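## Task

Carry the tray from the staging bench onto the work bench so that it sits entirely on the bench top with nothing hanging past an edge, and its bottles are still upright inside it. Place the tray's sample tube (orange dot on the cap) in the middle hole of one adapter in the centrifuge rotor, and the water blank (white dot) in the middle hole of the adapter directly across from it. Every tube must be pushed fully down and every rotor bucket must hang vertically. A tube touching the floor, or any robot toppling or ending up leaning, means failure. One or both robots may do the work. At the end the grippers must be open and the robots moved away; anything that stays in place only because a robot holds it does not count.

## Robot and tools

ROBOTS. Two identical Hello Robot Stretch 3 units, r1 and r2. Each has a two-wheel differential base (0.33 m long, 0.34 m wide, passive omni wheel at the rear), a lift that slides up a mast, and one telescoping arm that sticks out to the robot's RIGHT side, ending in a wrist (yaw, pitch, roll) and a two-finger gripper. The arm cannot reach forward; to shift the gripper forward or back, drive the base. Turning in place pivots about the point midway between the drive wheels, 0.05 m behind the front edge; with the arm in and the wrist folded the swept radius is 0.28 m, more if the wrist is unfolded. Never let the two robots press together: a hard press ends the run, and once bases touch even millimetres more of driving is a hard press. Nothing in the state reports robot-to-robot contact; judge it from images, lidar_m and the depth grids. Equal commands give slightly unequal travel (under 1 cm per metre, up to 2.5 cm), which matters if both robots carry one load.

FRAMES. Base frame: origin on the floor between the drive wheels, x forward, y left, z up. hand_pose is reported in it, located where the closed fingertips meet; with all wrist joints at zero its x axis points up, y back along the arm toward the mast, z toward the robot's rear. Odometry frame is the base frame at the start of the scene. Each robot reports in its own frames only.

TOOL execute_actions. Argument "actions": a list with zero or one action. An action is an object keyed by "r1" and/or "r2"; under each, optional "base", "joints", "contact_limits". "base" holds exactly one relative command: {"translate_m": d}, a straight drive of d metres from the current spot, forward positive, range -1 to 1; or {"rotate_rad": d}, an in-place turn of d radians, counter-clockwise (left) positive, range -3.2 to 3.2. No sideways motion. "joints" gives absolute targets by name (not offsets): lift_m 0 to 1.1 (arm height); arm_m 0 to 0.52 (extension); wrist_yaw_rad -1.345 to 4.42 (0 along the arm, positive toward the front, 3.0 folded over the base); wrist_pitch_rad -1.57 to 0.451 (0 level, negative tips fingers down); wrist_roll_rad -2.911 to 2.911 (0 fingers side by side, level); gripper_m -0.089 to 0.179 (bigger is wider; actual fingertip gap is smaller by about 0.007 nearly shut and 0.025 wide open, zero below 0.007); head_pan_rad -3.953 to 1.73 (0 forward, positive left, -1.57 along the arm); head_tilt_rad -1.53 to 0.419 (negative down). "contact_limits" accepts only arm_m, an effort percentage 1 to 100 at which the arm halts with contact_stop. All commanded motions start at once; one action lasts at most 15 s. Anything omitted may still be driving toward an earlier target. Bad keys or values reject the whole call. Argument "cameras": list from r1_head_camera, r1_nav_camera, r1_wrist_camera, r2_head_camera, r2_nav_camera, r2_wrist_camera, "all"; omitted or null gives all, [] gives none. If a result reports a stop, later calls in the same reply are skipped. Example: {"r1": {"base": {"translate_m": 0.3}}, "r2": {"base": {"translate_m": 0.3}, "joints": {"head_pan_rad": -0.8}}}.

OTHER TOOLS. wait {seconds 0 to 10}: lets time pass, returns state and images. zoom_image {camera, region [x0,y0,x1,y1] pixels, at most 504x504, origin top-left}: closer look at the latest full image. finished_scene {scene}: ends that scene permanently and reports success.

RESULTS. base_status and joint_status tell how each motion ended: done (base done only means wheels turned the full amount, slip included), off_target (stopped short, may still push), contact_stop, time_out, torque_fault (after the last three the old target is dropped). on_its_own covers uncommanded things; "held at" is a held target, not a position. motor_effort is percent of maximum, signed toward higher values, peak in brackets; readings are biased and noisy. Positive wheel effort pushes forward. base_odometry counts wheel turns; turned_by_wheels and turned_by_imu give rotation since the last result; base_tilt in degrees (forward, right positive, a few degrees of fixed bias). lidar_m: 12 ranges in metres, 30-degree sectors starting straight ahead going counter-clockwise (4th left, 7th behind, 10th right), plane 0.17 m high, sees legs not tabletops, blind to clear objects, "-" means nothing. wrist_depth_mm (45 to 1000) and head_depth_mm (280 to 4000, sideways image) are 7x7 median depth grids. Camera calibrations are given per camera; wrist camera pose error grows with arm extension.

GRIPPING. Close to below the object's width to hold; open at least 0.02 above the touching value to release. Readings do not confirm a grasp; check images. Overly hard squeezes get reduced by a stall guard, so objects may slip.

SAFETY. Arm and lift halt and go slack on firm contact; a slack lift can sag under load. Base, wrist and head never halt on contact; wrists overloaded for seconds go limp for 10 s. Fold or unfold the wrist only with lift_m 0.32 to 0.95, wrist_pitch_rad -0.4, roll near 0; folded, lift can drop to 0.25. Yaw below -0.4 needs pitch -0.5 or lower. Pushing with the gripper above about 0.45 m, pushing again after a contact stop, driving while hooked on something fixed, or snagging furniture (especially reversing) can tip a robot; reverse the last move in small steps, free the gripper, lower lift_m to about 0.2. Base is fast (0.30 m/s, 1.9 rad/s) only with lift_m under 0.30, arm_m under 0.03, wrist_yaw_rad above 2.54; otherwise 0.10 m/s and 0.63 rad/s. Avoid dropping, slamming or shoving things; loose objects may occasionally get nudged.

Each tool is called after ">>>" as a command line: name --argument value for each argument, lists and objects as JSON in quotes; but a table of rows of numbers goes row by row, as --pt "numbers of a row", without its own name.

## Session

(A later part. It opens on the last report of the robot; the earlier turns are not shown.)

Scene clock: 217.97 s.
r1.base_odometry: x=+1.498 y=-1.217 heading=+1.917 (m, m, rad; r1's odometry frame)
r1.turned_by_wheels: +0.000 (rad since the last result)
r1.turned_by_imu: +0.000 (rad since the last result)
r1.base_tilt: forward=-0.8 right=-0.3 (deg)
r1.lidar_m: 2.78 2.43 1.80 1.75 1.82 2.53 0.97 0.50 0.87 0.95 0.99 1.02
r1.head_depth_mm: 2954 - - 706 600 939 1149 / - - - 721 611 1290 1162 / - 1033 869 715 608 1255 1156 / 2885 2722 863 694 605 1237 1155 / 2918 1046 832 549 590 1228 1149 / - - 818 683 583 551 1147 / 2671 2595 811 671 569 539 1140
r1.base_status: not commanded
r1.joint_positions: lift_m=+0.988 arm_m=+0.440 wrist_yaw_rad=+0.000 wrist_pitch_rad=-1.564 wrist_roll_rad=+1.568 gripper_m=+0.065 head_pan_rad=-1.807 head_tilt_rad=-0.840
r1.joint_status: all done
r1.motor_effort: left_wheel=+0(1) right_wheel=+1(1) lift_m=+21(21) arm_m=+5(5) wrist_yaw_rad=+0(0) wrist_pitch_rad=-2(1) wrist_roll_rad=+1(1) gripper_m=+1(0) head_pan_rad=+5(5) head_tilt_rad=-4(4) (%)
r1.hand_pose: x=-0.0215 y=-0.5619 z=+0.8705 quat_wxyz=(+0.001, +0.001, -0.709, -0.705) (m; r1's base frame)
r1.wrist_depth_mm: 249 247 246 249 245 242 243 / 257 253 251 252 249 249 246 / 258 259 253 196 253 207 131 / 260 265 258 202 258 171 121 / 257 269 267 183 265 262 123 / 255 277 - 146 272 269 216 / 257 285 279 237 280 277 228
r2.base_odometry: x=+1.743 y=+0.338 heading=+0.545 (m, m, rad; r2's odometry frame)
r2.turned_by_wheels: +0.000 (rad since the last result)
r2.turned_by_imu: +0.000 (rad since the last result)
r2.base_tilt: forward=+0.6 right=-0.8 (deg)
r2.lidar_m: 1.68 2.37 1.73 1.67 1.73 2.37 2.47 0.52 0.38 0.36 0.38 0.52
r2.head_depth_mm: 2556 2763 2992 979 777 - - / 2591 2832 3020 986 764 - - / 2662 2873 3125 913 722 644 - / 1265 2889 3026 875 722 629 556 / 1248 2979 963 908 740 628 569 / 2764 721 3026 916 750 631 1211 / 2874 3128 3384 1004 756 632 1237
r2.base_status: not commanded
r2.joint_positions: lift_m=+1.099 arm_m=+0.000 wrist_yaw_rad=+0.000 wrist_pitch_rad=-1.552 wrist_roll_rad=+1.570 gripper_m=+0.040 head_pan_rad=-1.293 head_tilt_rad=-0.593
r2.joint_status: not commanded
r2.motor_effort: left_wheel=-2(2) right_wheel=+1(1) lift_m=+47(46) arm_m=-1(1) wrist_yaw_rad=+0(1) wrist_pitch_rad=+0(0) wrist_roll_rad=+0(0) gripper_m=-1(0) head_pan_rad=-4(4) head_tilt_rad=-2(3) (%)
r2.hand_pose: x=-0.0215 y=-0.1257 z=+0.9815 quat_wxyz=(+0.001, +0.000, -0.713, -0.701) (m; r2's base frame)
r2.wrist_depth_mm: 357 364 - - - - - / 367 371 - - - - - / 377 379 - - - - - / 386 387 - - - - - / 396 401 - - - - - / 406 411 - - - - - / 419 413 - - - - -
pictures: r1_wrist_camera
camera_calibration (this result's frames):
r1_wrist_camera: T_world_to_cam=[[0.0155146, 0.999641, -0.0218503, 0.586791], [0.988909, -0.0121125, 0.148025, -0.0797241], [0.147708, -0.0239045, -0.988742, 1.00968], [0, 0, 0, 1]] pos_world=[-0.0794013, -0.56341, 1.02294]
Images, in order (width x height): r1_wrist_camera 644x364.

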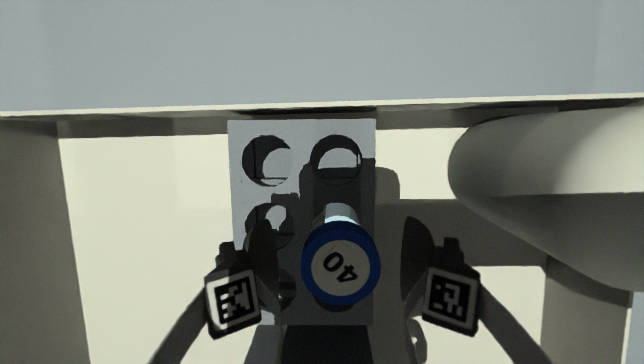

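>>> execute_actions --actions '[{"r1":{"joints":{"gripper_m":0.0}}}]' --cameras '[]'

>>> execute_actions --actions '[{"r1":{"joints":{"lift_m":1.1}}}]' --cameras '["r1_wrist_camera","r1_head_camera"]'

>>> execute_actions --actions '[{"r1":{"base":{"translate_m":0.08}}}]' --cameras '[]'

>>> execute_actions --actions '[{"r1":{"base":{"rotate_rad":0.035},"joints":{"arm_m":0.05}}}]' --cameras '["r1_wrist_camera"]'

Scene clock: 222.30 s.
r1.base_odometry: x=+1.498 y=-1.217 heading=+1.917 (m, m, rad; r1's odometry frame)
r1.turned_by_wheels: +0.000 (rad since the last result)
r1.turned_by_imu: +0.000 (rad since the last result)
r1.base_tilt: forward=-0.8 right=-0.2 (deg)
r1.lidar_m: 2.78 2.43 1.80 1.75 1.82 2.53 0.97 0.51 0.87 0.95 0.99 1.02
r1.head_depth_mm: 2929 - - 705 601 935 1149 / - - - 721 611 1290 1161 / - 1033 871 713 607 1261 1155 / 2860 2741 865 695 603 1233 1152 / 2918 1047 836 550 590 1225 1145 / - - 816 684 583 551 1142 / 2688 2608 813 670 570 538 1136
r1.base_status: not commanded
r1.joint_positions: lift_m=+0.988 arm_m=+0.440 wrist_yaw_rad=+0.000 wrist_pitch_rad=-1.564 wrist_roll_rad=+1.568 gripper_m=+0.001 head_pan_rad=-1.807 head_tilt_rad=-0.840
r1.joint_status: all done
r1.motor_effort: left_wheel=+0(1) right_wheel=+0(0) lift_m=+20(21) arm_m=+5(5) wrist_yaw_rad=+1(1) wrist_pitch_rad=-1(1) wrist_roll_rad=+1(1) gripper_m=-12(87) head_pan_rad=+5(5) head_tilt_rad=-4(4) (%)
r1.hand_pose: x=-0.0215 y=-0.5619 z=+0.8704 quat_wxyz=(+0.001, +0.001, -0.709, -0.705) (m; r1's base frame)
r1.wrist_depth_mm: 248 244 249 246 242 242 244 / 259 254 253 250 250 247 246 / 256 255 254 196 254 208 130 / 259 263 257 201 259 173 121 / 260 270 266 145 266 262 124 / 257 277 275 141 266 269 214 / 256 282 281 238 278 274 227
r2.base_odometry: x=+1.743 y=+0.338 heading=+0.545 (m, m, rad; r2's odometry frame)
r2.turned_by_wheels: +0.000 (rad since the last result)
r2.turned_by_imu: +0.000 (rad since the last result)
r2.base_tilt: forward=+0.7 right=-0.8 (deg)
r2.lidar_m: 1.69 2.37 1.73 1.67 1.73 2.37 2.47 0.52 0.38 0.36 0.38 0.52
r2.head_depth_mm: 2541 2755 3018 982 778 - - / 2604 2846 3011 988 767 - - / 2646 2867 3096 909 724 647 - / 1272 2882 3003 877 722 627 556 / 1247 2941 967 904 740 629 570 / 2733 722 3063 915 748 631 1212 / 2835 3126 3363 1000 758 631 1238
r2.base_status: not commanded
r2.joint_positions: lift_m=+1.099 arm_m=+0.000 wrist_yaw_rad=+0.000 wrist_pitch_rad=-1.552 wrist_roll_rad=+1.570 gripper_m=+0.040 head_pan_rad=-1.293 head_tilt_rad=-0.593
r2.joint_status: not commanded
r2.motor_effort: left_wheel=-2(2) right_wheel=+1(1) lift_m=+46(46) arm_m=-1(1) wrist_yaw_rad=+0(0) wrist_pitch_rad=+0(0) wrist_roll_rad=+0(0) gripper_m=+0(0) head_pan_rad=-4(4) head_tilt_rad=-3(3) (%)
r2.hand_pose: x=-0.0215 y=-0.1257 z=+0.9815 quat_wxyz=(+0.001, +0.000, -0.713, -0.701) (m; r2's base frame)
r2.wrist_depth_mm: 358 362 - - - - - / 368 365 - - - - - / 371 379 - - - - - / 384 388 - - - - - / 395 399 - - - - - / 404 411 - - - - - / 416 416 - - - - -
pictures: none
No camera images: the call's "cameras" was empty. Leave "cameras" out to get every camera's image.

Scene clock: 224.17 s.
r1.base_odometry: x=+1.498 y=-1.217 heading=+1.917 (m, m, rad; r1's odometry frame)
r1.turned_by_wheels: +0.000 (rad since the last result)
r1.turned_by_imu: +0.000 (rad since the last result)
r1.base_tilt: forward=-0.8 right=-0.3 (deg)
r1.lidar_m: 2.78 2.43 1.80 1.75 1.82 2.52 0.96 0.50 0.87 0.95 0.99 1.02
r1.head_depth_mm: 3004 2795 882 725 614 936 1150 / 2967 2799 875 719 613 1283 1160 / 2870 2774 871 716 607 1255 1157 / 2836 2713 865 694 603 1236 1153 / 2835 2709 829 550 589 1227 1146 / 2779 2754 807 683 583 551 1141 / 2740 2654 814 671 571 538 1139
r1.base_status: not commanded
r1.joint_positions: lift_m=+1.100 arm_m=+0.440 wrist_yaw_rad=+0.000 wrist_pitch_rad=-1.564 wrist_roll_rad=+1.568 gripper_m=+0.001 head_pan_rad=-1.807 head_tilt_rad=-0.840
r1.joint_status: all done
r1.motor_effort: left_wheel=-1(0) right_wheel=+1(1) lift_m=+27(27) arm_m=+5(4) wrist_yaw_rad=+0(0) wrist_pitch_rad=-1(2) wrist_roll_rad=+1(1) gripper_m=-11(12) head_pan_rad=+5(5) head_tilt_rad=-3(3) (%)
r1.hand_pose: x=-0.0215 y=-0.5619 z=+0.9822 quat_wxyz=(+0.001, +0.001, -0.709, -0.705) (m; r1's base frame)
r1.wrist_depth_mm: 356 356 352 347 348 348 345 / 362 361 365 356 358 354 352 / 369 365 367 363 362 231 360 / 380 363 372 344 376 224 376 / 387 379 383 145 377 380 - / 402 384 386 141 376 384 - / 404 373 404 361 403 399 -
r2.base_odometry: x=+1.743 y=+0.338 heading=+0.545 (m, m, rad; r2's odometry frame)
r2.turned_by_wheels: +0.000 (rad since the last result)
r2.turned_by_imu: +0.000 (rad since the last result)
r2.base_tilt: forward=+0.7 right=-1.0 (deg)
r2.lidar_m: 1.69 2.37 1.73 1.66 1.73 2.37 2.47 0.52 0.38 0.36 0.38 0.52
r2.head_depth_mm: 2552 2754 2945 980 775 - - / 2614 2817 3010 983 764 - - / 2639 2888 3081 908 721 644 - / 1317 2889 3042 877 722 629 557 / 2753 2965 1051 915 743 628 569 / 661 767 3217 918 745 631 1216 / 2833 3163 3350 1001 759 634 1241
r2.base_status: not commanded
r2.joint_positions: lift_m=+1.099 arm_m=+0.000 wrist_yaw_rad=+0.000 wrist_pitch_rad=-1.552 wrist_roll_rad=+1.570 gripper_m=+0.040 head_pan_rad=-1.293 head_tilt_rad=-0.593
r2.joint_status: not commanded
r2.motor_effort: left_wheel=-2(2) right_wheel=+1(1) lift_m=+46(46) arm_m=-1(1) wrist_yaw_rad=+0(0) wrist_pitch_rad=+0(0) wrist_roll_rad=+0(0) gripper_m=+0(0) head_pan_rad=-4(4) head_tilt_rad=-3(3) (%)
r2.hand_pose: x=-0.0215 y=-0.1257 z=+0.9815 quat_wxyz=(+0.001, +0.000, -0.713, -0.701) (m; r2's base frame)
r2.wrist_depth_mm: 357 364 - - - - - / 367 368 - - - - - / 374 378 - - - - - / 385 387 - - - - - / 399 398 - - - - - / 407 409 - - - - - / 416 417 - - - - -
pictures: r1_head_camera (sideways: a quarter turn clockwise sets it upright), r1_wrist_camera
camera_calibration (this result's frames):
r1_head_camera: T_world_to_cam=[[0.130811, 0.722526, -0.678856, 0.906934], [0.974212, -0.22066, -0.0471301, 0.0567455], [-0.183849, -0.655184, -0.732758, 0.915943], [0, 0, 0, 1]] pos_world=[-0.00552411, -0.0426503, 1.28952]
r1_wrist_camera: T_world_to_cam=[[0.0155152, 0.99964, -0.021904, 0.5893], [0.988909, -0.0121051, 0.148026, -0.0962559], [0.147708, -0.0239577, -0.988741, 1.1201], [0, 0, 0, 1]] pos_world=[-0.0794013, -0.563418, 1.13464]
Images, in order (width x height): r1_head_camera 896x504, r1_wrist_camera 644x364.

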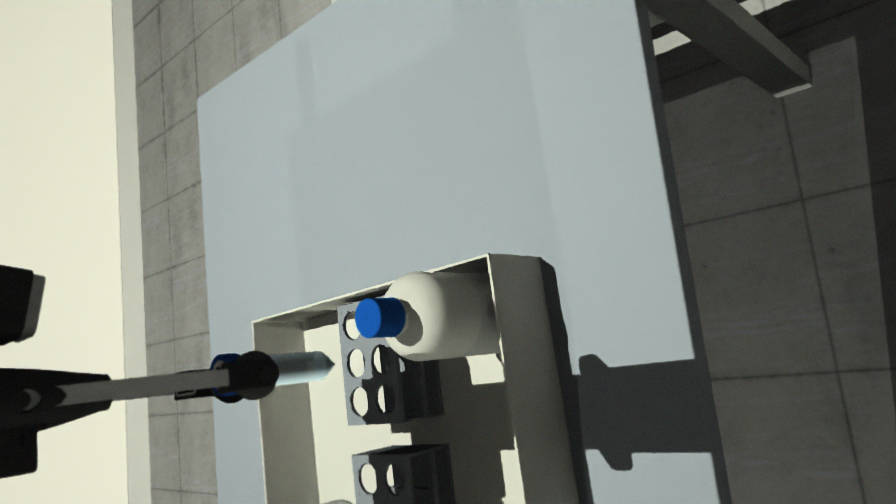

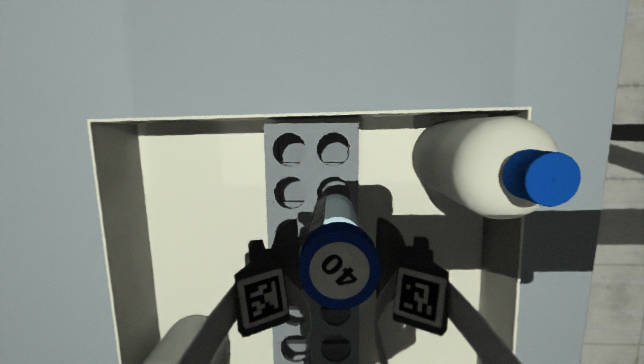

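Scene clock: 226.47 s.
r1.base_odometry: x=+1.471 y=-1.142 heading=+1.917 (m, m, rad; r1's odometry frame)
r1.turned_by_wheels: +0.000 (rad since the last result)
r1.turned_by_imu: +0.000 (rad since the last result)
r1.base_tilt: forward=-0.7 right=-0.3 (deg)
r1.lidar_m: 2.70 2.43 1.80 1.74 1.82 2.53 0.97 0.57 0.98 0.95 0.99 0.95
r1.head_depth_mm: 3023 2789 883 726 615 1300 1151 / 2935 2768 879 720 610 1291 1163 / 2876 2755 871 616 607 1263 1156 / 2857 2733 810 583 603 1232 1151 / 2830 2713 831 689 590 1226 1147 / 2781 2745 803 684 582 552 1146 / 2706 2661 728 669 570 540 1136
r1.base_status: done
r1.joint_positions: lift_m=+1.100 arm_m=+0.440 wrist_yaw_rad=+0.000 wrist_pitch_rad=-1.564 wrist_roll_rad=+1.568 gripper_m=+0.001 head_pan_rad=-1.807 head_tilt_rad=-0.840
r1.joint_status: not commanded
r1.motor_effort: left_wheel=-1(2) right_wheel=+0(4) lift_m=+26(26) arm_m=+6(5) wrist_yaw_rad=+0(0) wrist_pitch_rad=-1(1) wrist_roll_rad=+1(1) gripper_m=-11(11) head_pan_rad=+4(5) head_tilt_rad=-4(4) (%)
r1.hand_pose: x=-0.0215 y=-0.5619 z=+0.9822 quat_wxyz=(+0.001, +0.001, -0.709, -0.705) (m; r1's base frame)
r1.wrist_depth_mm: 350 351 337 306 342 212 342 / 360 357 352 329 348 221 357 / 373 366 366 359 362 352 365 / 382 368 373 361 375 366 372 / 391 389 384 146 378 373 - / 403 320 352 141 389 381 - / 413 255 345 338 348 395 -
r2.base_odometry: x=+1.743 y=+0.338 heading=+0.545 (m, m, rad; r2's odometry frame)
r2.turned_by_wheels: +0.000 (rad since the last result)
r2.turned_by_imu: +0.000 (rad since the last result)
r2.base_tilt: forward=+0.8 right=-0.9 (deg)
r2.lidar_m: 1.68 2.36 1.73 1.67 1.73 2.37 2.47 0.52 0.38 0.36 0.38 0.52
r2.head_depth_mm: 2561 2769 2951 978 778 - - / 2597 2807 3018 986 763 - - / 2664 2863 3098 909 724 642 - / 1306 1397 1556 877 724 628 556 / 643 2914 1050 914 741 628 568 / 2786 3108 3268 917 749 629 1204 / 2865 3163 3379 1001 757 633 1237
r2.base_status: not commanded
r2.joint_positions: lift_m=+1.099 arm_m=+0.000 wrist_yaw_rad=+0.000 wrist_pitch_rad=-1.552 wrist_roll_rad=+1.570 gripper_m=+0.040 head_pan_rad=-1.293 head_tilt_rad=-0.593
r2.joint_status: not commanded
r2.motor_effort: left_wheel=-2(2) right_wheel=+1(1) lift_m=+47(46) arm_m=-1(2) wrist_yaw_rad=+0(0) wrist_pitch_rad=+0(0) wrist_roll_rad=+0(0) gripper_m=+0(1) head_pan_rad=-4(4) head_tilt_rad=-3(2) (%)
r2.hand_pose: x=-0.0215 y=-0.1257 z=+0.9815 quat_wxyz=(+0.001, +0.000, -0.713, -0.701) (m; r2's base frame)
r2.wrist_depth_mm: 356 362 - - - - - / 366 369 - - - - - / 371 378 - - - - - / 384 386 - - - - - / 394 402 - - - - - / 409 408 - - - - - / 419 416 - - - - -
pictures: none
No camera images: the call's "cameras" was empty. Leave "cameras" out to get every camera's image.

Scene clock: 230.53 s.
r1.base_odometry: x=+1.471 y=-1.142 heading=+1.951 (m, m, rad; r1's odometry frame)
r1.turned_by_wheels: +0.035 (rad since the last result)
r1.turned_by_imu: +0.035 (rad since the last result)
r1.base_tilt: forward=-0.8 right=-0.3 (deg)
r1.lidar_m: 2.70 2.35 1.79 1.75 1.83 2.62 0.86 0.57 0.97 0.95 1.00 0.95
r1.head_depth_mm: - - 916 675 616 1292 1155 / - - 953 - 612 1270 1161 / - - 929 582 609 1262 1158 / - - - - 598 1235 1154 / - - - - - 882 1144 / - - - - 584 551 1142 / 2721 1452 - - 571 549 1140
r1.base_status: done
r1.joint_positions: lift_m=+1.100 arm_m=+0.050 wrist_yaw_rad=+0.000 wrist_pitch_rad=-1.563 wrist_roll_rad=+1.568 gripper_m=+0.001 head_pan_rad=-1.807 head_tilt_rad=-0.840
r1.joint_status: all done
r1.motor_effort: left_wheel=-3(4) right_wheel=+1(3) lift_m=+26(26) arm_m=-6(6) wrist_yaw_rad=+0(1) wrist_pitch_rad=-2(1) wrist_roll_rad=+1(1) gripper_m=-11(11) head_pan_rad=+5(5) head_tilt_rad=-4(3) (%)
r1.hand_pose: x=-0.0215 y=-0.1729 z=+0.9821 quat_wxyz=(+0.001, +0.001, -0.709, -0.705) (m; r1's base frame)
r1.wrist_depth_mm: 291 350 357 - - - - / 293 357 366 - - - - / 372 363 373 - - - - / 383 373 385 - - - - / 389 384 396 146 - - - / 395 375 398 141 - - - / 413 406 410 - - - -
r2.base_odometry: x=+1.743 y=+0.338 heading=+0.545 (m, m, rad; r2's odometry frame)
r2.turned_by_wheels: +0.000 (rad since the last result)
r2.turned_by_imu: +0.000 (rad since the last result)
r2.base_tilt: forward=+0.7 right=-0.8 (deg)
r2.lidar_m: 1.68 2.36 1.73 1.67 1.73 2.37 2.47 0.52 0.38 0.36 0.38 0.52
r2.head_depth_mm: 2558 2767 2955 986 774 - - / 2579 2869 3052 985 763 - - / 1176 2849 3134 913 721 644 - / 1010 2925 3111 875 724 628 555 / 2756 3037 3200 920 738 631 570 / 2803 3134 3282 915 750 631 1213 / 2896 3162 3395 1000 757 632 1239
r2.base_status: not commanded
r2.joint_positions: lift_m=+1.099 arm_m=+0.000 wrist_yaw_rad=+0.000 wrist_pitch_rad=-1.552 wrist_roll_rad=+1.570 gripper_m=+0.040 head_pan_rad=-1.293 head_tilt_rad=-0.593
r2.joint_status: not commanded
r2.motor_effort: left_wheel=-2(2) right_wheel=+1(1) lift_m=+47(46) arm_m=-1(1) wrist_yaw_rad=+0(0) wrist_pitch_rad=+0(0) wrist_roll_rad=+0(0) gripper_m=-1(1) head_pan_rad=-5(4) head_tilt_rad=-3(2) (%)
r2.hand_pose: x=-0.0215 y=-0.1257 z=+0.9815 quat_wxyz=(+0.001, +0.000, -0.713, -0.701) (m; r2's base frame)
r2.wrist_depth_mm: 358 362 - - - - - / 366 372 - - - - - / 372 378 - - - - - / 384 388 - - - - - / 394 400 - - - - - / 405 408 - - - - - / 417 418 - - - - -
pictures: r1_wrist_camera
camera_calibration (this result's frames):
r1_wrist_camera: T_world_to_cam=[[0.0150219, 0.999636, -0.0224248, 0.200867], [0.988915, -0.01154, 0.148032, -0.0914415], [0.147719, -0.0243999, -0.988728, 1.12932], [0, 0, 0, 1]] pos_world=[-0.0794117, -0.174294, 1.13463]
Images, in order (width x height): r1_wrist_camera 644x364.

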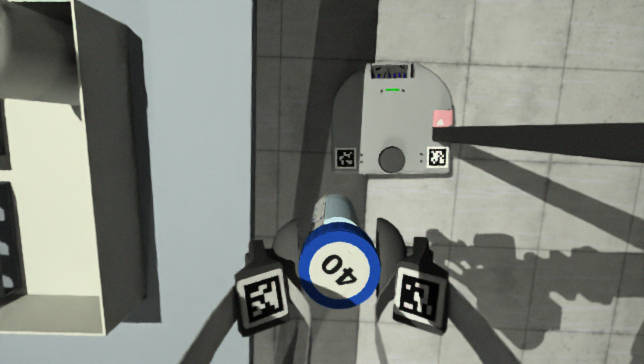

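>>> execute_actions --actions '[{"r1":{"base":{"translate_m":-0.85}}}]' --cameras '["r1_wrist_camera"]'

>>> execute_actions --actions '[{"r1":{"base":{"translate_m":-0.275},"joints":{"arm_m":0.4}}}]' --cameras '["r1_wrist_camera","r1_head_camera"]'

Scene clock: 241.47 s.
r1.base_odometry: x=+1.787 y=-1.931 heading=+1.951 (m, m, rad; r1's odometry frame)
r1.turned_by_wheels: +0.000 (rad since the last result)
r1.turned_by_imu: -0.004 (rad since the last result)
r1.base_tilt: forward=-0.8 right=-0.3 (deg)
r1.lidar_m: 1.77 2.41 1.83 1.79 1.89 1.78 1.73 0.30 0.23 0.22 0.23 0.41
r1.head_depth_mm: - - 836 680 557 583 930 / - - 869 - 555 569 856 / - - 875 694 550 552 790 / - - - - 546 537 742 / - - - - - 518 695 / - - - - 556 532 673 / 2680 2676 - - 858 744 670
r1.base_status: done
r1.joint_positions: lift_m=+1.100 arm_m=+0.050 wrist_yaw_rad=+0.000 wrist_pitch_rad=-1.563 wrist_roll_rad=+1.568 gripper_m=+0.001 head_pan_rad=-1.807 head_tilt_rad=-0.840
r1.joint_status: not commanded
r1.motor_effort: left_wheel=-1(4) right_wheel=+2(2) lift_m=+26(27) arm_m=-5(4) wrist_yaw_rad=+0(1) wrist_pitch_rad=-1(2) wrist_roll_rad=+1(1) gripper_m=-12(12) head_pan_rad=+5(4) head_tilt_rad=-4(3) (%)
r1.hand_pose: x=-0.0215 y=-0.1729 z=+0.9821 quat_wxyz=(+0.001, +0.001, -0.709, -0.705) (m; r1's base frame)
r1.wrist_depth_mm: 367 367 311 - - - - / 373 357 319 625 - - - / 389 329 326 580 - - - / 401 332 333 741 - - - / 346 345 340 145 - - - / - - - 141 - - - / - - - - - - -
r2.base_odometry: x=+1.743 y=+0.338 heading=+0.545 (m, m, rad; r2's odometry frame)
r2.turned_by_wheels: +0.000 (rad since the last result)
r2.turned_by_imu: +0.000 (rad since the last result)
r2.base_tilt: forward=+0.7 right=-0.9 (deg)
r2.lidar_m: 1.69 2.37 1.73 1.67 1.74 2.37 2.46 0.52 0.38 0.36 0.38 0.52
r2.head_depth_mm: 2550 2777 2994 979 775 - - / 2606 2796 3057 986 765 - - / 2654 2879 3059 913 721 644 - / 2724 2928 3147 874 722 628 555 / 2769 3019 3200 914 737 629 569 / 2834 3068 3280 914 749 631 1211 / 2860 3138 3369 1000 757 633 1232
r2.base_status: not commanded
r2.joint_positions: lift_m=+1.099 arm_m=+0.000 wrist_yaw_rad=+0.000 wrist_pitch_rad=-1.552 wrist_roll_rad=+1.570 gripper_m=+0.040 head_pan_rad=-1.293 head_tilt_rad=-0.593
r2.joint_status: not commanded
r2.motor_effort: left_wheel=-2(2) right_wheel=+1(1) lift_m=+47(46) arm_m=-1(1) wrist_yaw_rad=+0(1) wrist_pitch_rad=+0(0) wrist_roll_rad=+0(0) gripper_m=+0(0) head_pan_rad=-4(4) head_tilt_rad=-2(3) (%)
r2.hand_pose: x=-0.0215 y=-0.1257 z=+0.9815 quat_wxyz=(+0.001, +0.000, -0.713, -0.701) (m; r2's base frame)
r2.wrist_depth_mm: 356 365 - - - - - / 367 367 - - - - - / 375 378 - - - - - / 384 386 - - - - - / 398 399 - - - - - / 406 410 - - - - - / 416 417 - - - - -
pictures: r1_wrist_camera
camera_calibration (this result's frames):
r1_wrist_camera: T_world_to_cam=[[0.0150221, 0.999636, -0.0224247, 0.200867], [0.988915, -0.0115402, 0.148032, -0.0914415], [0.147719, -0.0243998, -0.988728, 1.12932], [0, 0, 0, 1]] pos_world=[-0.0794117, -0.174294, 1.13463]
Images, in order (width x height): r1_wrist_camera 644x364.

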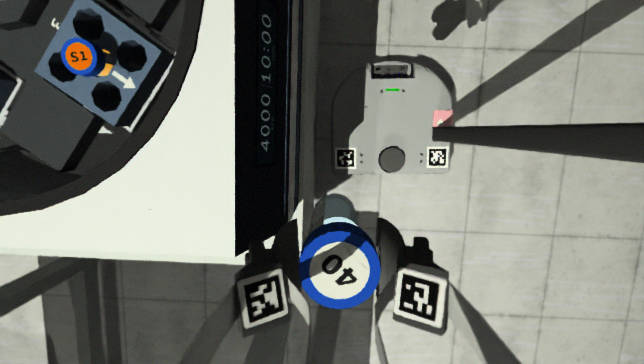

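Scene clock: 245.47 s.
r1.base_odometry: x=+1.889 y=-2.187 heading=+1.951 (m, m, rad; r1's odometry frame)
r1.turned_by_wheels: +0.000 (rad since the last result)
r1.turned_by_imu: -0.001 (rad since the last result)
r1.base_tilt: forward=-0.7 right=-0.3 (deg)
r1.lidar_m: 2.05 2.44 1.85 1.80 1.89 1.50 1.46 0.28 0.21 0.21 0.22 0.31
r1.head_depth_mm: 2824 2726 2214 1799 1519 1279 1128 / 2851 2786 2172 1790 570 552 789 / 2725 2669 2102 665 555 534 729 / 706 803 811 754 553 520 678 / 698 785 812 729 623 507 654 / - 770 827 700 618 502 626 / 675 760 823 705 600 492 590
r1.base_status: done
r1.joint_positions: lift_m=+1.100 arm_m=+0.400 wrist_yaw_rad=+0.000 wrist_pitch_rad=-1.563 wrist_roll_rad=+1.568 gripper_m=+0.001 head_pan_rad=-1.807 head_tilt_rad=-0.840
r1.joint_status: all done
r1.motor_effort: left_wheel=-1(5) right_wheel=+1(1) lift_m=+26(26) arm_m=+4(5) wrist_yaw_rad=+0(0) wrist_pitch_rad=-2(2) wrist_roll_rad=+2(1) gripper_m=-11(11) head_pan_rad=+5(5) head_tilt_rad=-4(3) (%)
r1.hand_pose: x=-0.0215 y=-0.5222 z=+0.9821 quat_wxyz=(+0.001, +0.001, -0.710, -0.705) (m; r1's base frame)
r1.wrist_depth_mm: 313 311 308 319 305 306 306 / 317 319 393 449 417 313 310 / 325 327 391 379 363 352 320 / 335 364 381 394 388 388 323 / 342 381 406 146 393 399 336 / 353 376 412 141 387 396 - / 356 359 410 414 421 355 -
r2.base_odometry: x=+1.743 y=+0.338 heading=+0.545 (m, m, rad; r2's odometry frame)
r2.turned_by_wheels: +0.000 (rad since the last result)
r2.turned_by_imu: +0.000 (rad since the last result)
r2.base_tilt: forward=+0.7 right=-0.8 (deg)
r2.lidar_m: 1.68 2.37 1.73 1.67 1.74 2.36 2.47 0.52 0.38 0.36 0.38 0.52
r2.head_depth_mm: 2578 2752 2971 980 775 - - / 2615 2823 3070 983 764 - - / 2670 2918 3100 911 725 645 - / 2684 2951 3153 874 724 627 555 / 2762 3041 3175 919 739 629 570 / 2803 3103 3303 917 750 630 1213 / 2876 3174 3330 994 756 632 1242
r2.base_status: not commanded
r2.joint_positions: lift_m=+1.099 arm_m=+0.000 wrist_yaw_rad=+0.000 wrist_pitch_rad=-1.552 wrist_roll_rad=+1.570 gripper_m=+0.040 head_pan_rad=-1.293 head_tilt_rad=-0.593
r2.joint_status: not commanded
r2.motor_effort: left_wheel=-2(2) right_wheel=+1(1) lift_m=+46(47) arm_m=-1(1) wrist_yaw_rad=+0(0) wrist_pitch_rad=+0(0) wrist_roll_rad=+0(0) gripper_m=+0(1) head_pan_rad=-4(4) head_tilt_rad=-2(2) (%)
r2.hand_pose: x=-0.0215 y=-0.1257 z=+0.9815 quat_wxyz=(+0.001, +0.000, -0.713, -0.701) (m; r2's base frame)
r2.wrist_depth_mm: 358 363 - - - - - / 366 364 - - - - - / 375 375 - - - - - / 386 388 - - - - - / 397 401 - - - - - / 410 409 - - - - - / 417 416 - - - - -
pictures: r1_head_camera (sideways: a quarter turn clockwise sets it upright), r1_wrist_camera
camera_calibration (this result's frames):
r1_head_camera: T_world_to_cam=[[0.130811, 0.722526, -0.678856, 0.906934], [0.974211, -0.22066, -0.0471301, 0.0567455], [-0.183849, -0.655184, -0.732758, 0.915943], [0, 0, 0, 1]] pos_world=[-0.00552411, -0.0426503, 1.28952]
r1_wrist_camera: T_world_to_cam=[[0.0152791, 0.999619, -0.0230079, 0.550666], [0.988912, -0.0117081, 0.148039, -0.0955714], [0.147713, -0.0250146, -0.988714, 1.12045], [0, 0, 0, 1]] pos_world=[-0.0794063, -0.523547, 1.13462]
Images, in order (width x height): r1_head_camera 896x504, r1_wrist_camera 644x364.

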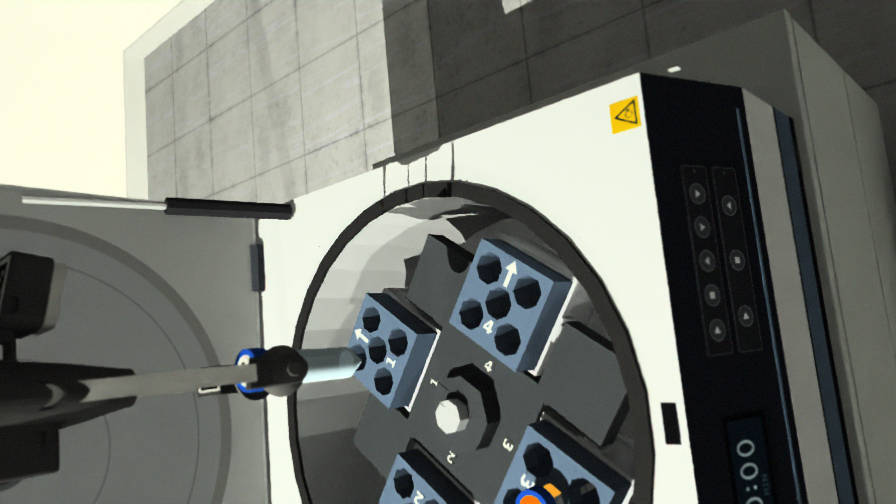

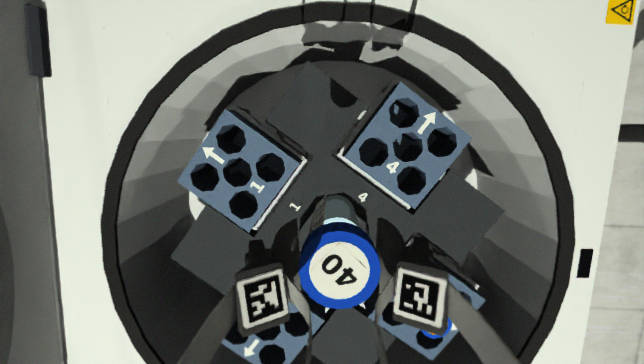

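>>> execute_actions --actions '[{"r1":{"base":{"translate_m":-0.02},"joints":{"arm_m":0.504,"lift_m":1.04}}}]' --cameras '["r1_wrist_camera","r1_head_camera"]'

>>> execute_actions --actions '[{"r1":{"joints":{"lift_m":1.0}}}]' --cameras '["r1_wrist_camera","r1_head_camera"]'

>>> zoom_image --camera "r1_head_camera" --region '[260,260,460,420]'

Scene clock: 248.87 s.
r1.base_odometry: x=+1.896 y=-2.205 heading=+1.951 (m, m, rad; r1's odometry frame)
r1.turned_by_wheels: +0.000 (rad since the last result)
r1.turned_by_imu: +0.000 (rad since the last result)
r1.base_tilt: forward=-0.7 right=-0.3 (deg)
r1.lidar_m: 2.06 2.44 1.85 1.80 1.89 1.48 1.44 0.28 0.21 0.21 0.22 0.31
r1.head_depth_mm: - 2680 2218 1788 1528 1322 1148 / - 2782 2189 1790 901 585 785 / 2782 2775 2166 654 554 534 724 / 689 784 790 751 552 518 677 / 670 788 818 727 620 507 653 / - 772 824 727 618 500 622 / 673 762 821 710 612 492 586
r1.base_status: done
r1.joint_positions: lift_m=+1.040 arm_m=+0.504 wrist_yaw_rad=+0.000 wrist_pitch_rad=-1.563 wrist_roll_rad=+1.568 gripper_m=+0.001 head_pan_rad=-1.807 head_tilt_rad=-0.840
r1.joint_status: all done
r1.motor_effort: left_wheel=-1(5) right_wheel=+1(1) lift_m=+21(26) arm_m=+5(6) wrist_yaw_rad=+0(0) wrist_pitch_rad=-2(2) wrist_roll_rad=+1(1) gripper_m=-11(12) head_pan_rad=+4(5) head_tilt_rad=-4(4) (%)
r1.hand_pose: x=-0.0215 y=-0.6262 z=+0.9224 quat_wxyz=(+0.001, +0.001, -0.710, -0.705) (m; r1's base frame)
r1.wrist_depth_mm: 205 257 254 253 249 257 246 / 207 260 261 297 373 360 289 / 208 267 264 432 322 313 318 / 209 270 303 308 332 310 332 / 210 279 346 145 334 337 340 / 214 287 300 141 315 347 353 / 214 290 355 356 352 333 339
r2.base_odometry: x=+1.743 y=+0.338 heading=+0.545 (m, m, rad; r2's odometry frame)
r2.turned_by_wheels: +0.000 (rad since the last result)
r2.turned_by_imu: +0.000 (rad since the last result)
r2.base_tilt: forward=+0.6 right=-0.9 (deg)
r2.lidar_m: 1.68 2.36 1.73 1.67 1.73 2.38 2.46 0.52 0.38 0.36 0.38 0.51
r2.head_depth_mm: 2578 2761 2978 978 778 - - / 2606 2822 3035 982 766 - - / 2624 2910 3120 911 723 644 - / 2673 2922 3148 878 724 629 556 / 2761 3018 3254 915 738 630 569 / 2814 3078 3239 918 749 628 1212 / 2881 3168 3347 1003 760 632 1241
r2.base_status: not commanded
r2.joint_positions: lift_m=+1.099 arm_m=+0.000 wrist_yaw_rad=+0.000 wrist_pitch_rad=-1.552 wrist_roll_rad=+1.570 gripper_m=+0.040 head_pan_rad=-1.293 head_tilt_rad=-0.593
r2.joint_status: not commanded
r2.motor_effort: left_wheel=-2(1) right_wheel=+1(1) lift_m=+46(47) arm_m=-1(2) wrist_yaw_rad=-1(1) wrist_pitch_rad=+0(0) wrist_roll_rad=+0(0) gripper_m=+1(1) head_pan_rad=-4(4) head_tilt_rad=-3(3) (%)
r2.hand_pose: x=-0.0215 y=-0.1257 z=+0.9815 quat_wxyz=(+0.001, +0.000, -0.713, -0.701) (m; r2's base frame)
r2.wrist_depth_mm: 355 363 - - - - - / 365 370 - - - - - / 372 379 - - - - - / 385 391 - - - - - / 399 400 - - - - - / 404 409 - - - - - / 421 418 - - - - -
pictures: r1_head_camera (sideways: a quarter turn clockwise sets it upright), r1_wrist_camera
camera_calibration (this result's frames):
r1_head_camera: T_world_to_cam=[[0.130811, 0.722527, -0.678854, 0.906932], [0.974212, -0.220659, -0.0471301, 0.0567455], [-0.183848, -0.655183, -0.732759, 0.915945], [0, 0, 0, 1]] pos_world=[-0.00552409, -0.0426503, 1.28952]
r1_wrist_camera: T_world_to_cam=[[0.0152609, 0.999616, -0.0231089, 0.653368], [0.988912, -0.0116751, 0.14804, -0.0879267], [0.147713, -0.0251119, -0.988711, 1.05872], [0, 0, 0, 1]] pos_world=[-0.0794067, -0.627557, 1.07489]
Images, in order (width x height): r1_head_camera 896x504, r1_wrist_camera 644x364.

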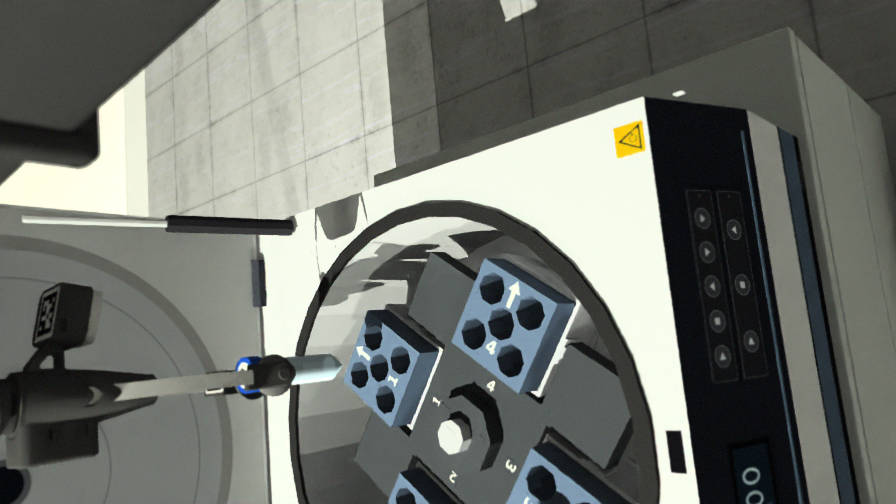

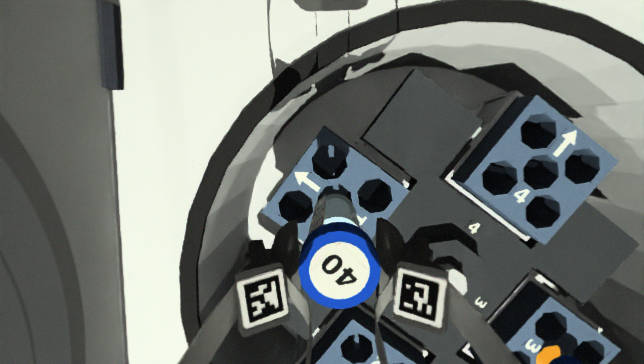

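Scene clock: 250.03 s.
r1.base_odometry: x=+1.896 y=-2.205 heading=+1.951 (m, m, rad; r1's odometry frame)
r1.turned_by_wheels: +0.000 (rad since the last result)
r1.turned_by_imu: +0.000 (rad since the last result)
r1.base_tilt: forward=-0.8 right=-0.2 (deg)
r1.lidar_m: 2.06 2.44 1.85 1.80 1.90 1.47 1.44 0.28 0.21 0.21 0.22 0.31
r1.head_depth_mm: 2721 - - 1789 1527 1321 1150 / - - 2132 1780 902 586 786 / - 2649 2166 655 555 534 723 / 706 784 792 753 552 519 678 / 682 793 819 729 619 506 653 / - 789 827 726 616 500 623 / 656 761 822 712 611 492 586
r1.base_status: not commanded
r1.joint_positions: lift_m=+1.000 arm_m=+0.504 wrist_yaw_rad=+0.000 wrist_pitch_rad=-1.563 wrist_roll_rad=+1.568 gripper_m=+0.001 head_pan_rad=-1.807 head_tilt_rad=-0.840
r1.joint_status: all done
r1.motor_effort: left_wheel=-1(1) right_wheel=+1(1) lift_m=+21(22) arm_m=+4(5) wrist_yaw_rad=+0(0) wrist_pitch_rad=-2(2) wrist_roll_rad=+2(1) gripper_m=-10(12) head_pan_rad=+5(5) head_tilt_rad=-3(3) (%)
r1.hand_pose: x=-0.0215 y=-0.6262 z=+0.8824 quat_wxyz=(+0.001, +0.001, -0.710, -0.705) (m; r1's base frame)
r1.wrist_depth_mm: 203 216 219 212 233 258 224 / 209 223 220 296 371 358 279 / 208 227 228 396 285 281 261 / 211 231 284 267 290 277 263 / 213 236 307 145 293 294 293 / 214 245 299 141 281 301 305 / 214 247 344 314 313 303 295
r2.base_odometry: x=+1.743 y=+0.338 heading=+0.545 (m, m, rad; r2's odometry frame)
r2.turned_by_wheels: +0.000 (rad since the last result)
r2.turned_by_imu: +0.000 (rad since the last result)
r2.base_tilt: forward=+0.8 right=-0.8 (deg)
r2.lidar_m: 1.68 2.37 1.73 1.67 1.73 2.37 2.47 0.52 0.38 0.36 0.38 0.51
r2.head_depth_mm: 2571 2804 2969 975 777 - - / 2626 2831 3023 981 764 - - / 2667 2903 3092 909 722 646 - / 2711 2920 3194 872 724 628 556 / 2750 3007 3187 916 739 629 569 / 2843 3073 3236 917 751 630 1212 / 2900 3156 3361 1002 760 633 1237
r2.base_status: not commanded
r2.joint_positions: lift_m=+1.099 arm_m=+0.000 wrist_yaw_rad=+0.000 wrist_pitch_rad=-1.552 wrist_roll_rad=+1.570 gripper_m=+0.040 head_pan_rad=-1.293 head_tilt_rad=-0.593
r2.joint_status: not commanded
r2.motor_effort: left_wheel=-2(2) right_wheel=+1(1) lift_m=+47(46) arm_m=-2(1) wrist_yaw_rad=+0(0) wrist_pitch_rad=+0(0) wrist_roll_rad=+0(0) gripper_m=+1(1) head_pan_rad=-4(3) head_tilt_rad=-3(2) (%)
r2.hand_pose: x=-0.0215 y=-0.1257 z=+0.9815 quat_wxyz=(+0.001, +0.000, -0.713, -0.701) (m; r2's base frame)
r2.wrist_depth_mm: 360 363 - - - - - / 364 368 - - - - - / 375 379 - - - - - / 385 387 - - - - - / 394 400 - - - - - / 406 409 - - - - - / 422 418 - - - - -
pictures: r1_head_camera (sideways: a quarter turn clockwise sets it upright), r1_wrist_camera
camera_calibration (this result's frames):
r1_head_camera: T_world_to_cam=[[0.130811, 0.722527, -0.678854, 0.906932], [0.974212, -0.22066, -0.0471301, 0.0567455], [-0.183848, -0.655183, -0.732759, 0.915945], [0, 0, 0, 1]] pos_world=[-0.0055241, -0.0426503, 1.28952]
r1_wrist_camera: T_world_to_cam=[[0.0152612, 0.999616, -0.0231091, 0.652444], [0.988912, -0.0116754, 0.14804, -0.0820053], [0.147713, -0.0251122, -0.988711, 1.01917], [0, 0, 0, 1]] pos_world=[-0.0794067, -0.627558, 1.03489]
Images, in order (width x height): r1_head_camera 896x504, r1_wrist_camera 644x364.

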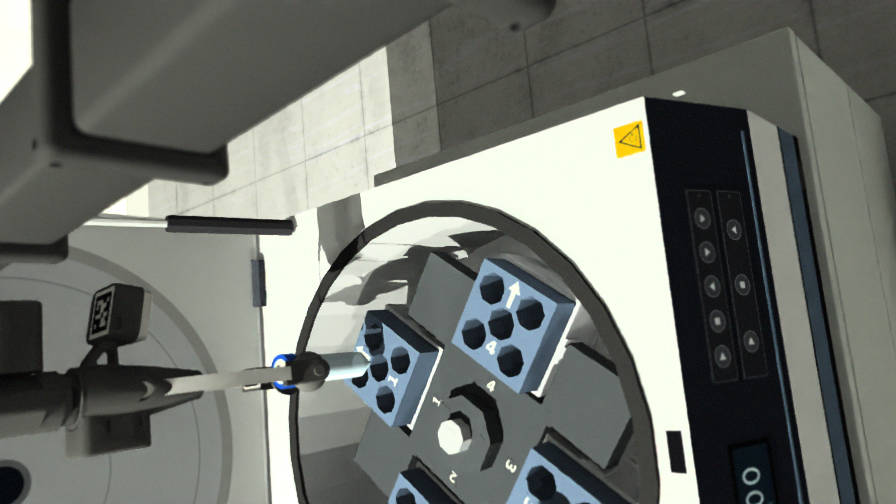

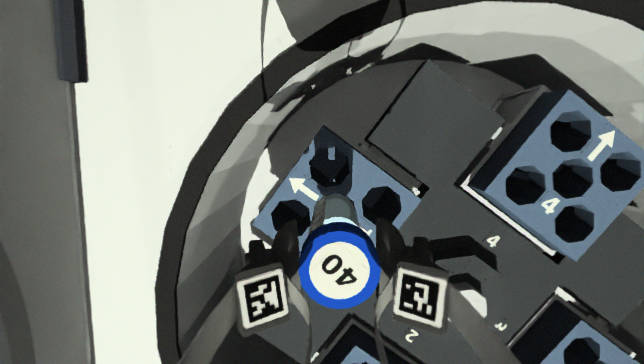

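Region (260, 260, 460, 420) of r1_head_camera's 896x504 image, scaled by 2.520, with more detail than that image has; it fills the top 403 rows of this view, and the rest is white.

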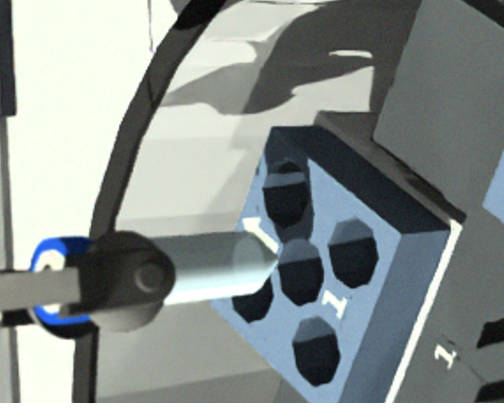

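>>> execute_actions --actions '[{"r1":{"base":{"translate_m":0.005},"joints":{"lift_m":0.975}}}]' --cameras '["r1_wrist_camera","r1_head_camera"]'

>>> zoom_image --camera "r1_head_camera" --region '[260,260,460,420]'

Scene clock: 252.40 s.
r1.base_odometry: x=+1.894 y=-2.200 heading=+1.951 (m, m, rad; r1's odometry frame)
r1.turned_by_wheels: +0.000 (rad since the last result)
r1.turned_by_imu: +0.000 (rad since the last result)
r1.base_tilt: forward=-0.8 right=-0.3 (deg)
r1.lidar_m: 2.06 2.44 1.85 1.80 1.89 1.48 1.44 0.28 0.21 0.21 0.22 0.31
r1.head_depth_mm: 2799 - - - 1460 1323 1130 / 2784 - - 1761 826 566 787 / - - 2107 655 555 533 725 / 703 785 795 751 553 519 678 / 700 809 814 729 618 507 653 / - 806 827 709 617 500 622 / 661 768 820 703 607 492 586
r1.base_status: done
r1.joint_positions: lift_m=+0.975 arm_m=+0.504 wrist_yaw_rad=+0.000 wrist_pitch_rad=-1.563 wrist_roll_rad=+1.568 gripper_m=+0.001 head_pan_rad=-1.807 head_tilt_rad=-0.840
r1.joint_status: all done
r1.motor_effort: left_wheel=-1(1) right_wheel=+1(6) lift_m=+21(21) arm_m=+5(5) wrist_yaw_rad=+0(0) wrist_pitch_rad=-1(2) wrist_roll_rad=+2(1) gripper_m=-12(11) head_pan_rad=+5(4) head_tilt_rad=-4(4) (%)
r1.hand_pose: x=-0.0215 y=-0.6262 z=+0.8574 quat_wxyz=(+0.001, +0.001, -0.710, -0.705) (m; r1's base frame)
r1.wrist_depth_mm: 193 193 192 189 255 270 230 / 197 196 194 324 255 320 273 / 202 202 215 372 260 257 233 / 207 207 282 240 266 264 242 / 211 212 293 145 273 275 245 / 215 216 299 141 256 257 277 / 218 222 290 286 286 280 268
r2.base_odometry: x=+1.743 y=+0.338 heading=+0.545 (m, m, rad; r2's odometry frame)
r2.turned_by_wheels: +0.000 (rad since the last result)
r2.turned_by_imu: +0.000 (rad since the last result)
r2.base_tilt: forward=+0.7 right=-0.8 (deg)
r2.lidar_m: 1.68 2.36 1.73 1.66 1.73 2.37 2.47 0.52 0.38 0.36 0.38 0.52
r2.head_depth_mm: 2563 2784 2975 983 773 - - / 2581 2857 2980 981 765 - - / 2649 2895 3101 910 722 642 - / 2697 2945 3154 874 722 627 555 / 2759 3028 3164 917 740 630 569 / 2800 3090 3305 915 745 631 1210 / 2869 3172 3367 1002 757 631 1237
r2.base_status: not commanded
r2.joint_positions: lift_m=+1.099 arm_m=+0.000 wrist_yaw_rad=+0.000 wrist_pitch_rad=-1.552 wrist_roll_rad=+1.570 gripper_m=+0.040 head_pan_rad=-1.293 head_tilt_rad=-0.593
r2.joint_status: not commanded
r2.motor_effort: left_wheel=-2(2) right_wheel=+1(1) lift_m=+47(46) arm_m=-2(1) wrist_yaw_rad=+0(0) wrist_pitch_rad=+0(0) wrist_roll_rad=+0(0) gripper_m=+0(0) head_pan_rad=-4(4) head_tilt_rad=-3(2) (%)
r2.hand_pose: x=-0.0215 y=-0.1257 z=+0.9815 quat_wxyz=(+0.001, +0.000, -0.713, -0.701) (m; r2's base frame)
r2.wrist_depth_mm: 358 363 - - - - - / 365 370 - - - - - / 377 380 - - - - - / 387 387 - - - - - / 395 401 - - - - - / 406 411 - - - - - / 418 417 - - - - -
pictures: r1_head_camera (sideways: a quarter turn clockwise sets it upright), r1_wrist_camera
camera_calibration (this result's frames):
r1_head_camera: T_world_to_cam=[[0.130811, 0.722527, -0.678854, 0.906932], [0.974212, -0.220659, -0.0471301, 0.0567455], [-0.183848, -0.655183, -0.732759, 0.915945], [0, 0, 0, 1]] pos_world=[-0.0055241, -0.0426503, 1.28952]
r1_wrist_camera: T_world_to_cam=[[0.015261, 0.999616, -0.023109, 0.651867], [0.988912, -0.0116752, 0.14804, -0.0783055], [0.147713, -0.025112, -0.988711, 0.994465], [0, 0, 0, 1]] pos_world=[-0.0794067, -0.627558, 1.0099]
Images, in order (width x height): r1_head_camera 896x504, r1_wrist_camera 644x364.

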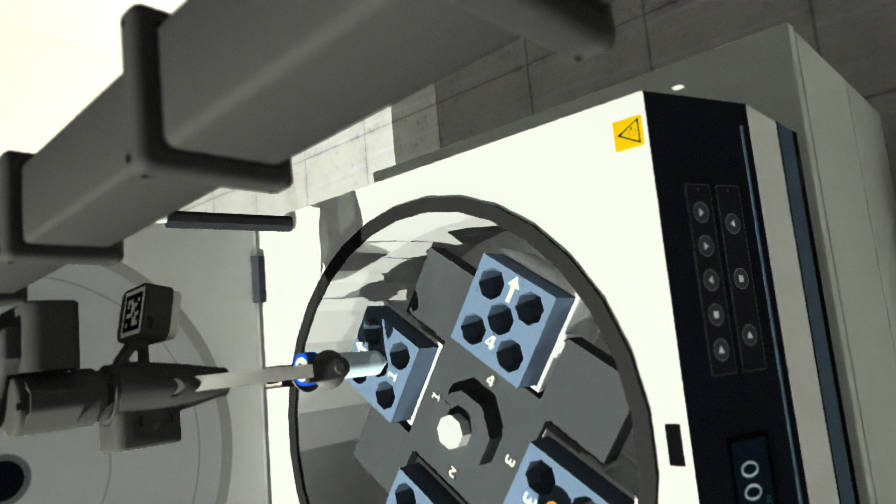

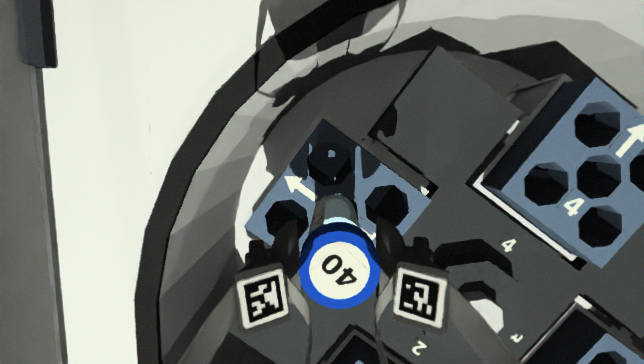

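Region (260, 260, 460, 420) of r1_head_camera's 896x504 image, scaled by 2.520, with more detail than that image has; it fills the top 403 rows of this view, and the rest is white.

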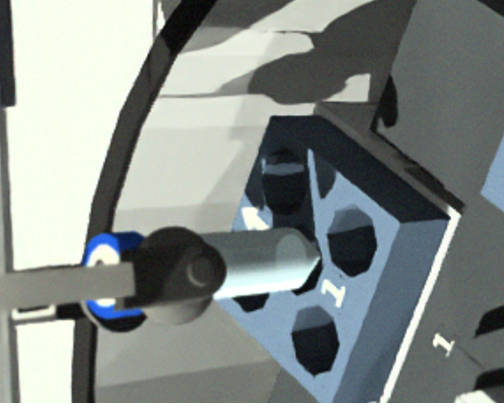

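>>> execute_actions --actions '[{"r1":{"base":{"translate_m":0.003},"joints":{"lift_m":0.955}}}]' --cameras '["r1_wrist_camera","r1_head_camera"]'

>>> zoom_image --camera "r1_head_camera" --region '[260,260,460,420]'

Scene clock: 254.73 s.
r1.base_odometry: x=+1.893 y=-2.198 heading=+1.951 (m, m, rad; r1's odometry frame)
r1.turned_by_wheels: +0.000 (rad since the last result)
r1.turned_by_imu: +0.000 (rad since the last result)
r1.base_tilt: forward=-0.7 right=-0.3 (deg)
r1.lidar_m: 2.06 2.44 1.85 1.80 1.90 1.48 1.44 0.28 0.21 0.21 0.22 0.31
r1.head_depth_mm: 2788 2820 - - - 1280 1129 / 2869 - - 1714 811 559 787 / 2720 - 1122 654 555 533 727 / - 803 799 754 552 519 675 / 715 810 815 729 620 507 652 / - - 829 710 618 501 623 / 661 763 819 701 605 492 587
r1.base_status: done
r1.joint_positions: lift_m=+0.955 arm_m=+0.504 wrist_yaw_rad=+0.000 wrist_pitch_rad=-1.563 wrist_roll_rad=+1.568 gripper_m=+0.001 head_pan_rad=-1.807 head_tilt_rad=-0.840
r1.joint_status: all done
r1.motor_effort: left_wheel=-1(2) right_wheel=+0(5) lift_m=+21(22) arm_m=+4(5) wrist_yaw_rad=-1(0) wrist_pitch_rad=-2(2) wrist_roll_rad=+1(1) gripper_m=-11(11) head_pan_rad=+5(5) head_tilt_rad=-3(4) (%)
r1.hand_pose: x=-0.0215 y=-0.6262 z=+0.8374 quat_wxyz=(+0.001, +0.001, -0.710, -0.705) (m; r1's base frame)
r1.wrist_depth_mm: 173 174 172 181 259 277 235 / 179 178 176 342 237 272 236 / 182 182 220 301 242 237 214 / 187 184 283 220 245 242 220 / 191 191 279 145 249 253 224 / 197 197 300 142 241 238 256 / 202 201 269 263 265 240 260
r2.base_odometry: x=+1.743 y=+0.338 heading=+0.545 (m, m, rad; r2's odometry frame)
r2.turned_by_wheels: +0.000 (rad since the last result)
r2.turned_by_imu: +0.000 (rad since the last result)
r2.base_tilt: forward=+0.6 right=-0.8 (deg)
r2.lidar_m: 1.68 2.37 1.73 1.67 1.73 2.37 2.47 0.51 0.38 0.36 0.38 0.51
r2.head_depth_mm: 2531 2792 2957 980 776 - - / 2565 2820 3013 982 764 - - / 2635 2862 3109 910 723 644 - / 2705 2963 3119 874 723 628 555 / 2745 2998 3229 916 738 629 569 / 2823 3123 3287 919 748 632 1209 / 2852 3142 3323 1000 757 632 1238
r2.base_status: not commanded
r2.joint_positions: lift_m=+1.099 arm_m=+0.000 wrist_yaw_rad=+0.000 wrist_pitch_rad=-1.552 wrist_roll_rad=+1.570 gripper_m=+0.040 head_pan_rad=-1.293 head_tilt_rad=-0.593
r2.joint_status: not commanded
r2.motor_effort: left_wheel=-2(2) right_wheel=+1(1) lift_m=+47(46) arm_m=-2(1) wrist_yaw_rad=+0(0) wrist_pitch_rad=+0(0) wrist_roll_rad=+0(0) gripper_m=+0(1) head_pan_rad=-4(4) head_tilt_rad=-3(3) (%)
r2.hand_pose: x=-0.0215 y=-0.1257 z=+0.9815 quat_wxyz=(+0.001, +0.000, -0.713, -0.701) (m; r2's base frame)
r2.wrist_depth_mm: 358 361 - - - - - / 368 365 - - - - - / 374 378 - - - - - / 385 385 - - - - - / 393 397 - - - - - / 407 411 - - - - - / 418 416 - - - - -
pictures: r1_head_camera (sideways: a quarter turn clockwise sets it upright), r1_wrist_camera
camera_calibration (this result's frames):
r1_head_camera: T_world_to_cam=[[0.130811, 0.722527, -0.678854, 0.906932], [0.974212, -0.220659, -0.0471301, 0.0567455], [-0.183848, -0.655183, -0.732759, 0.915945], [0, 0, 0, 1]] pos_world=[-0.0055241, -0.0426503, 1.28952]
r1_wrist_camera: T_world_to_cam=[[0.0152605, 0.999616, -0.023109, 0.651404], [0.988912, -0.0116747, 0.14804, -0.0753428], [0.147713, -0.025112, -0.988711, 0.97468], [0, 0, 0, 1]] pos_world=[-0.0794067, -0.627558, 0.989884]
Images, in order (width x height): r1_head_camera 896x504, r1_wrist_camera 644x364.

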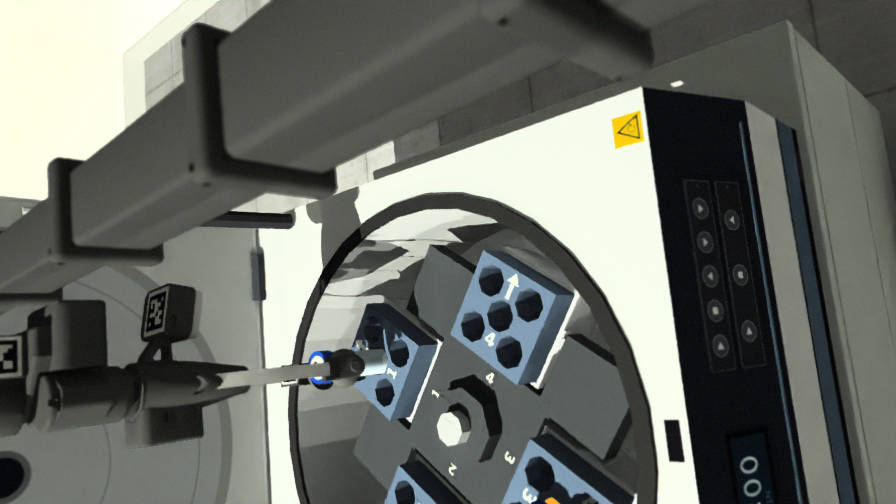

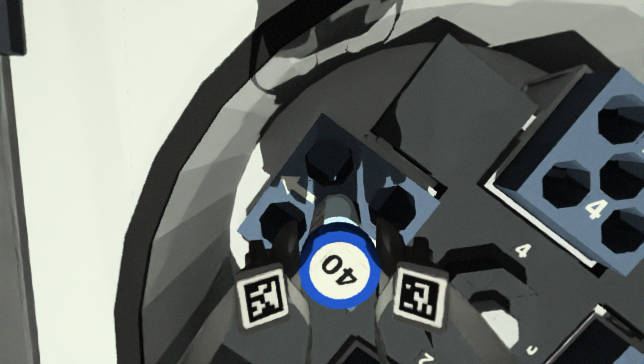

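Region (260, 260, 460, 420) of r1_head_camera's 896x504 image, scaled by 2.520, with more detail than that image has; it fills the top 403 rows of this view, and the rest is white.

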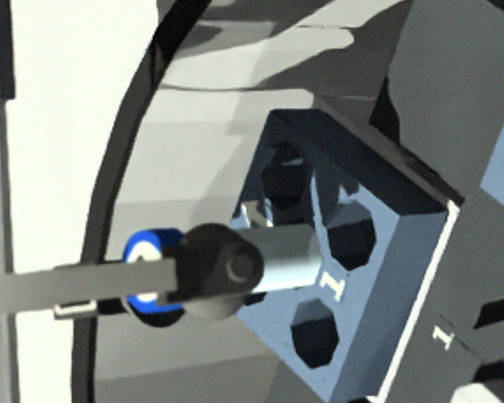

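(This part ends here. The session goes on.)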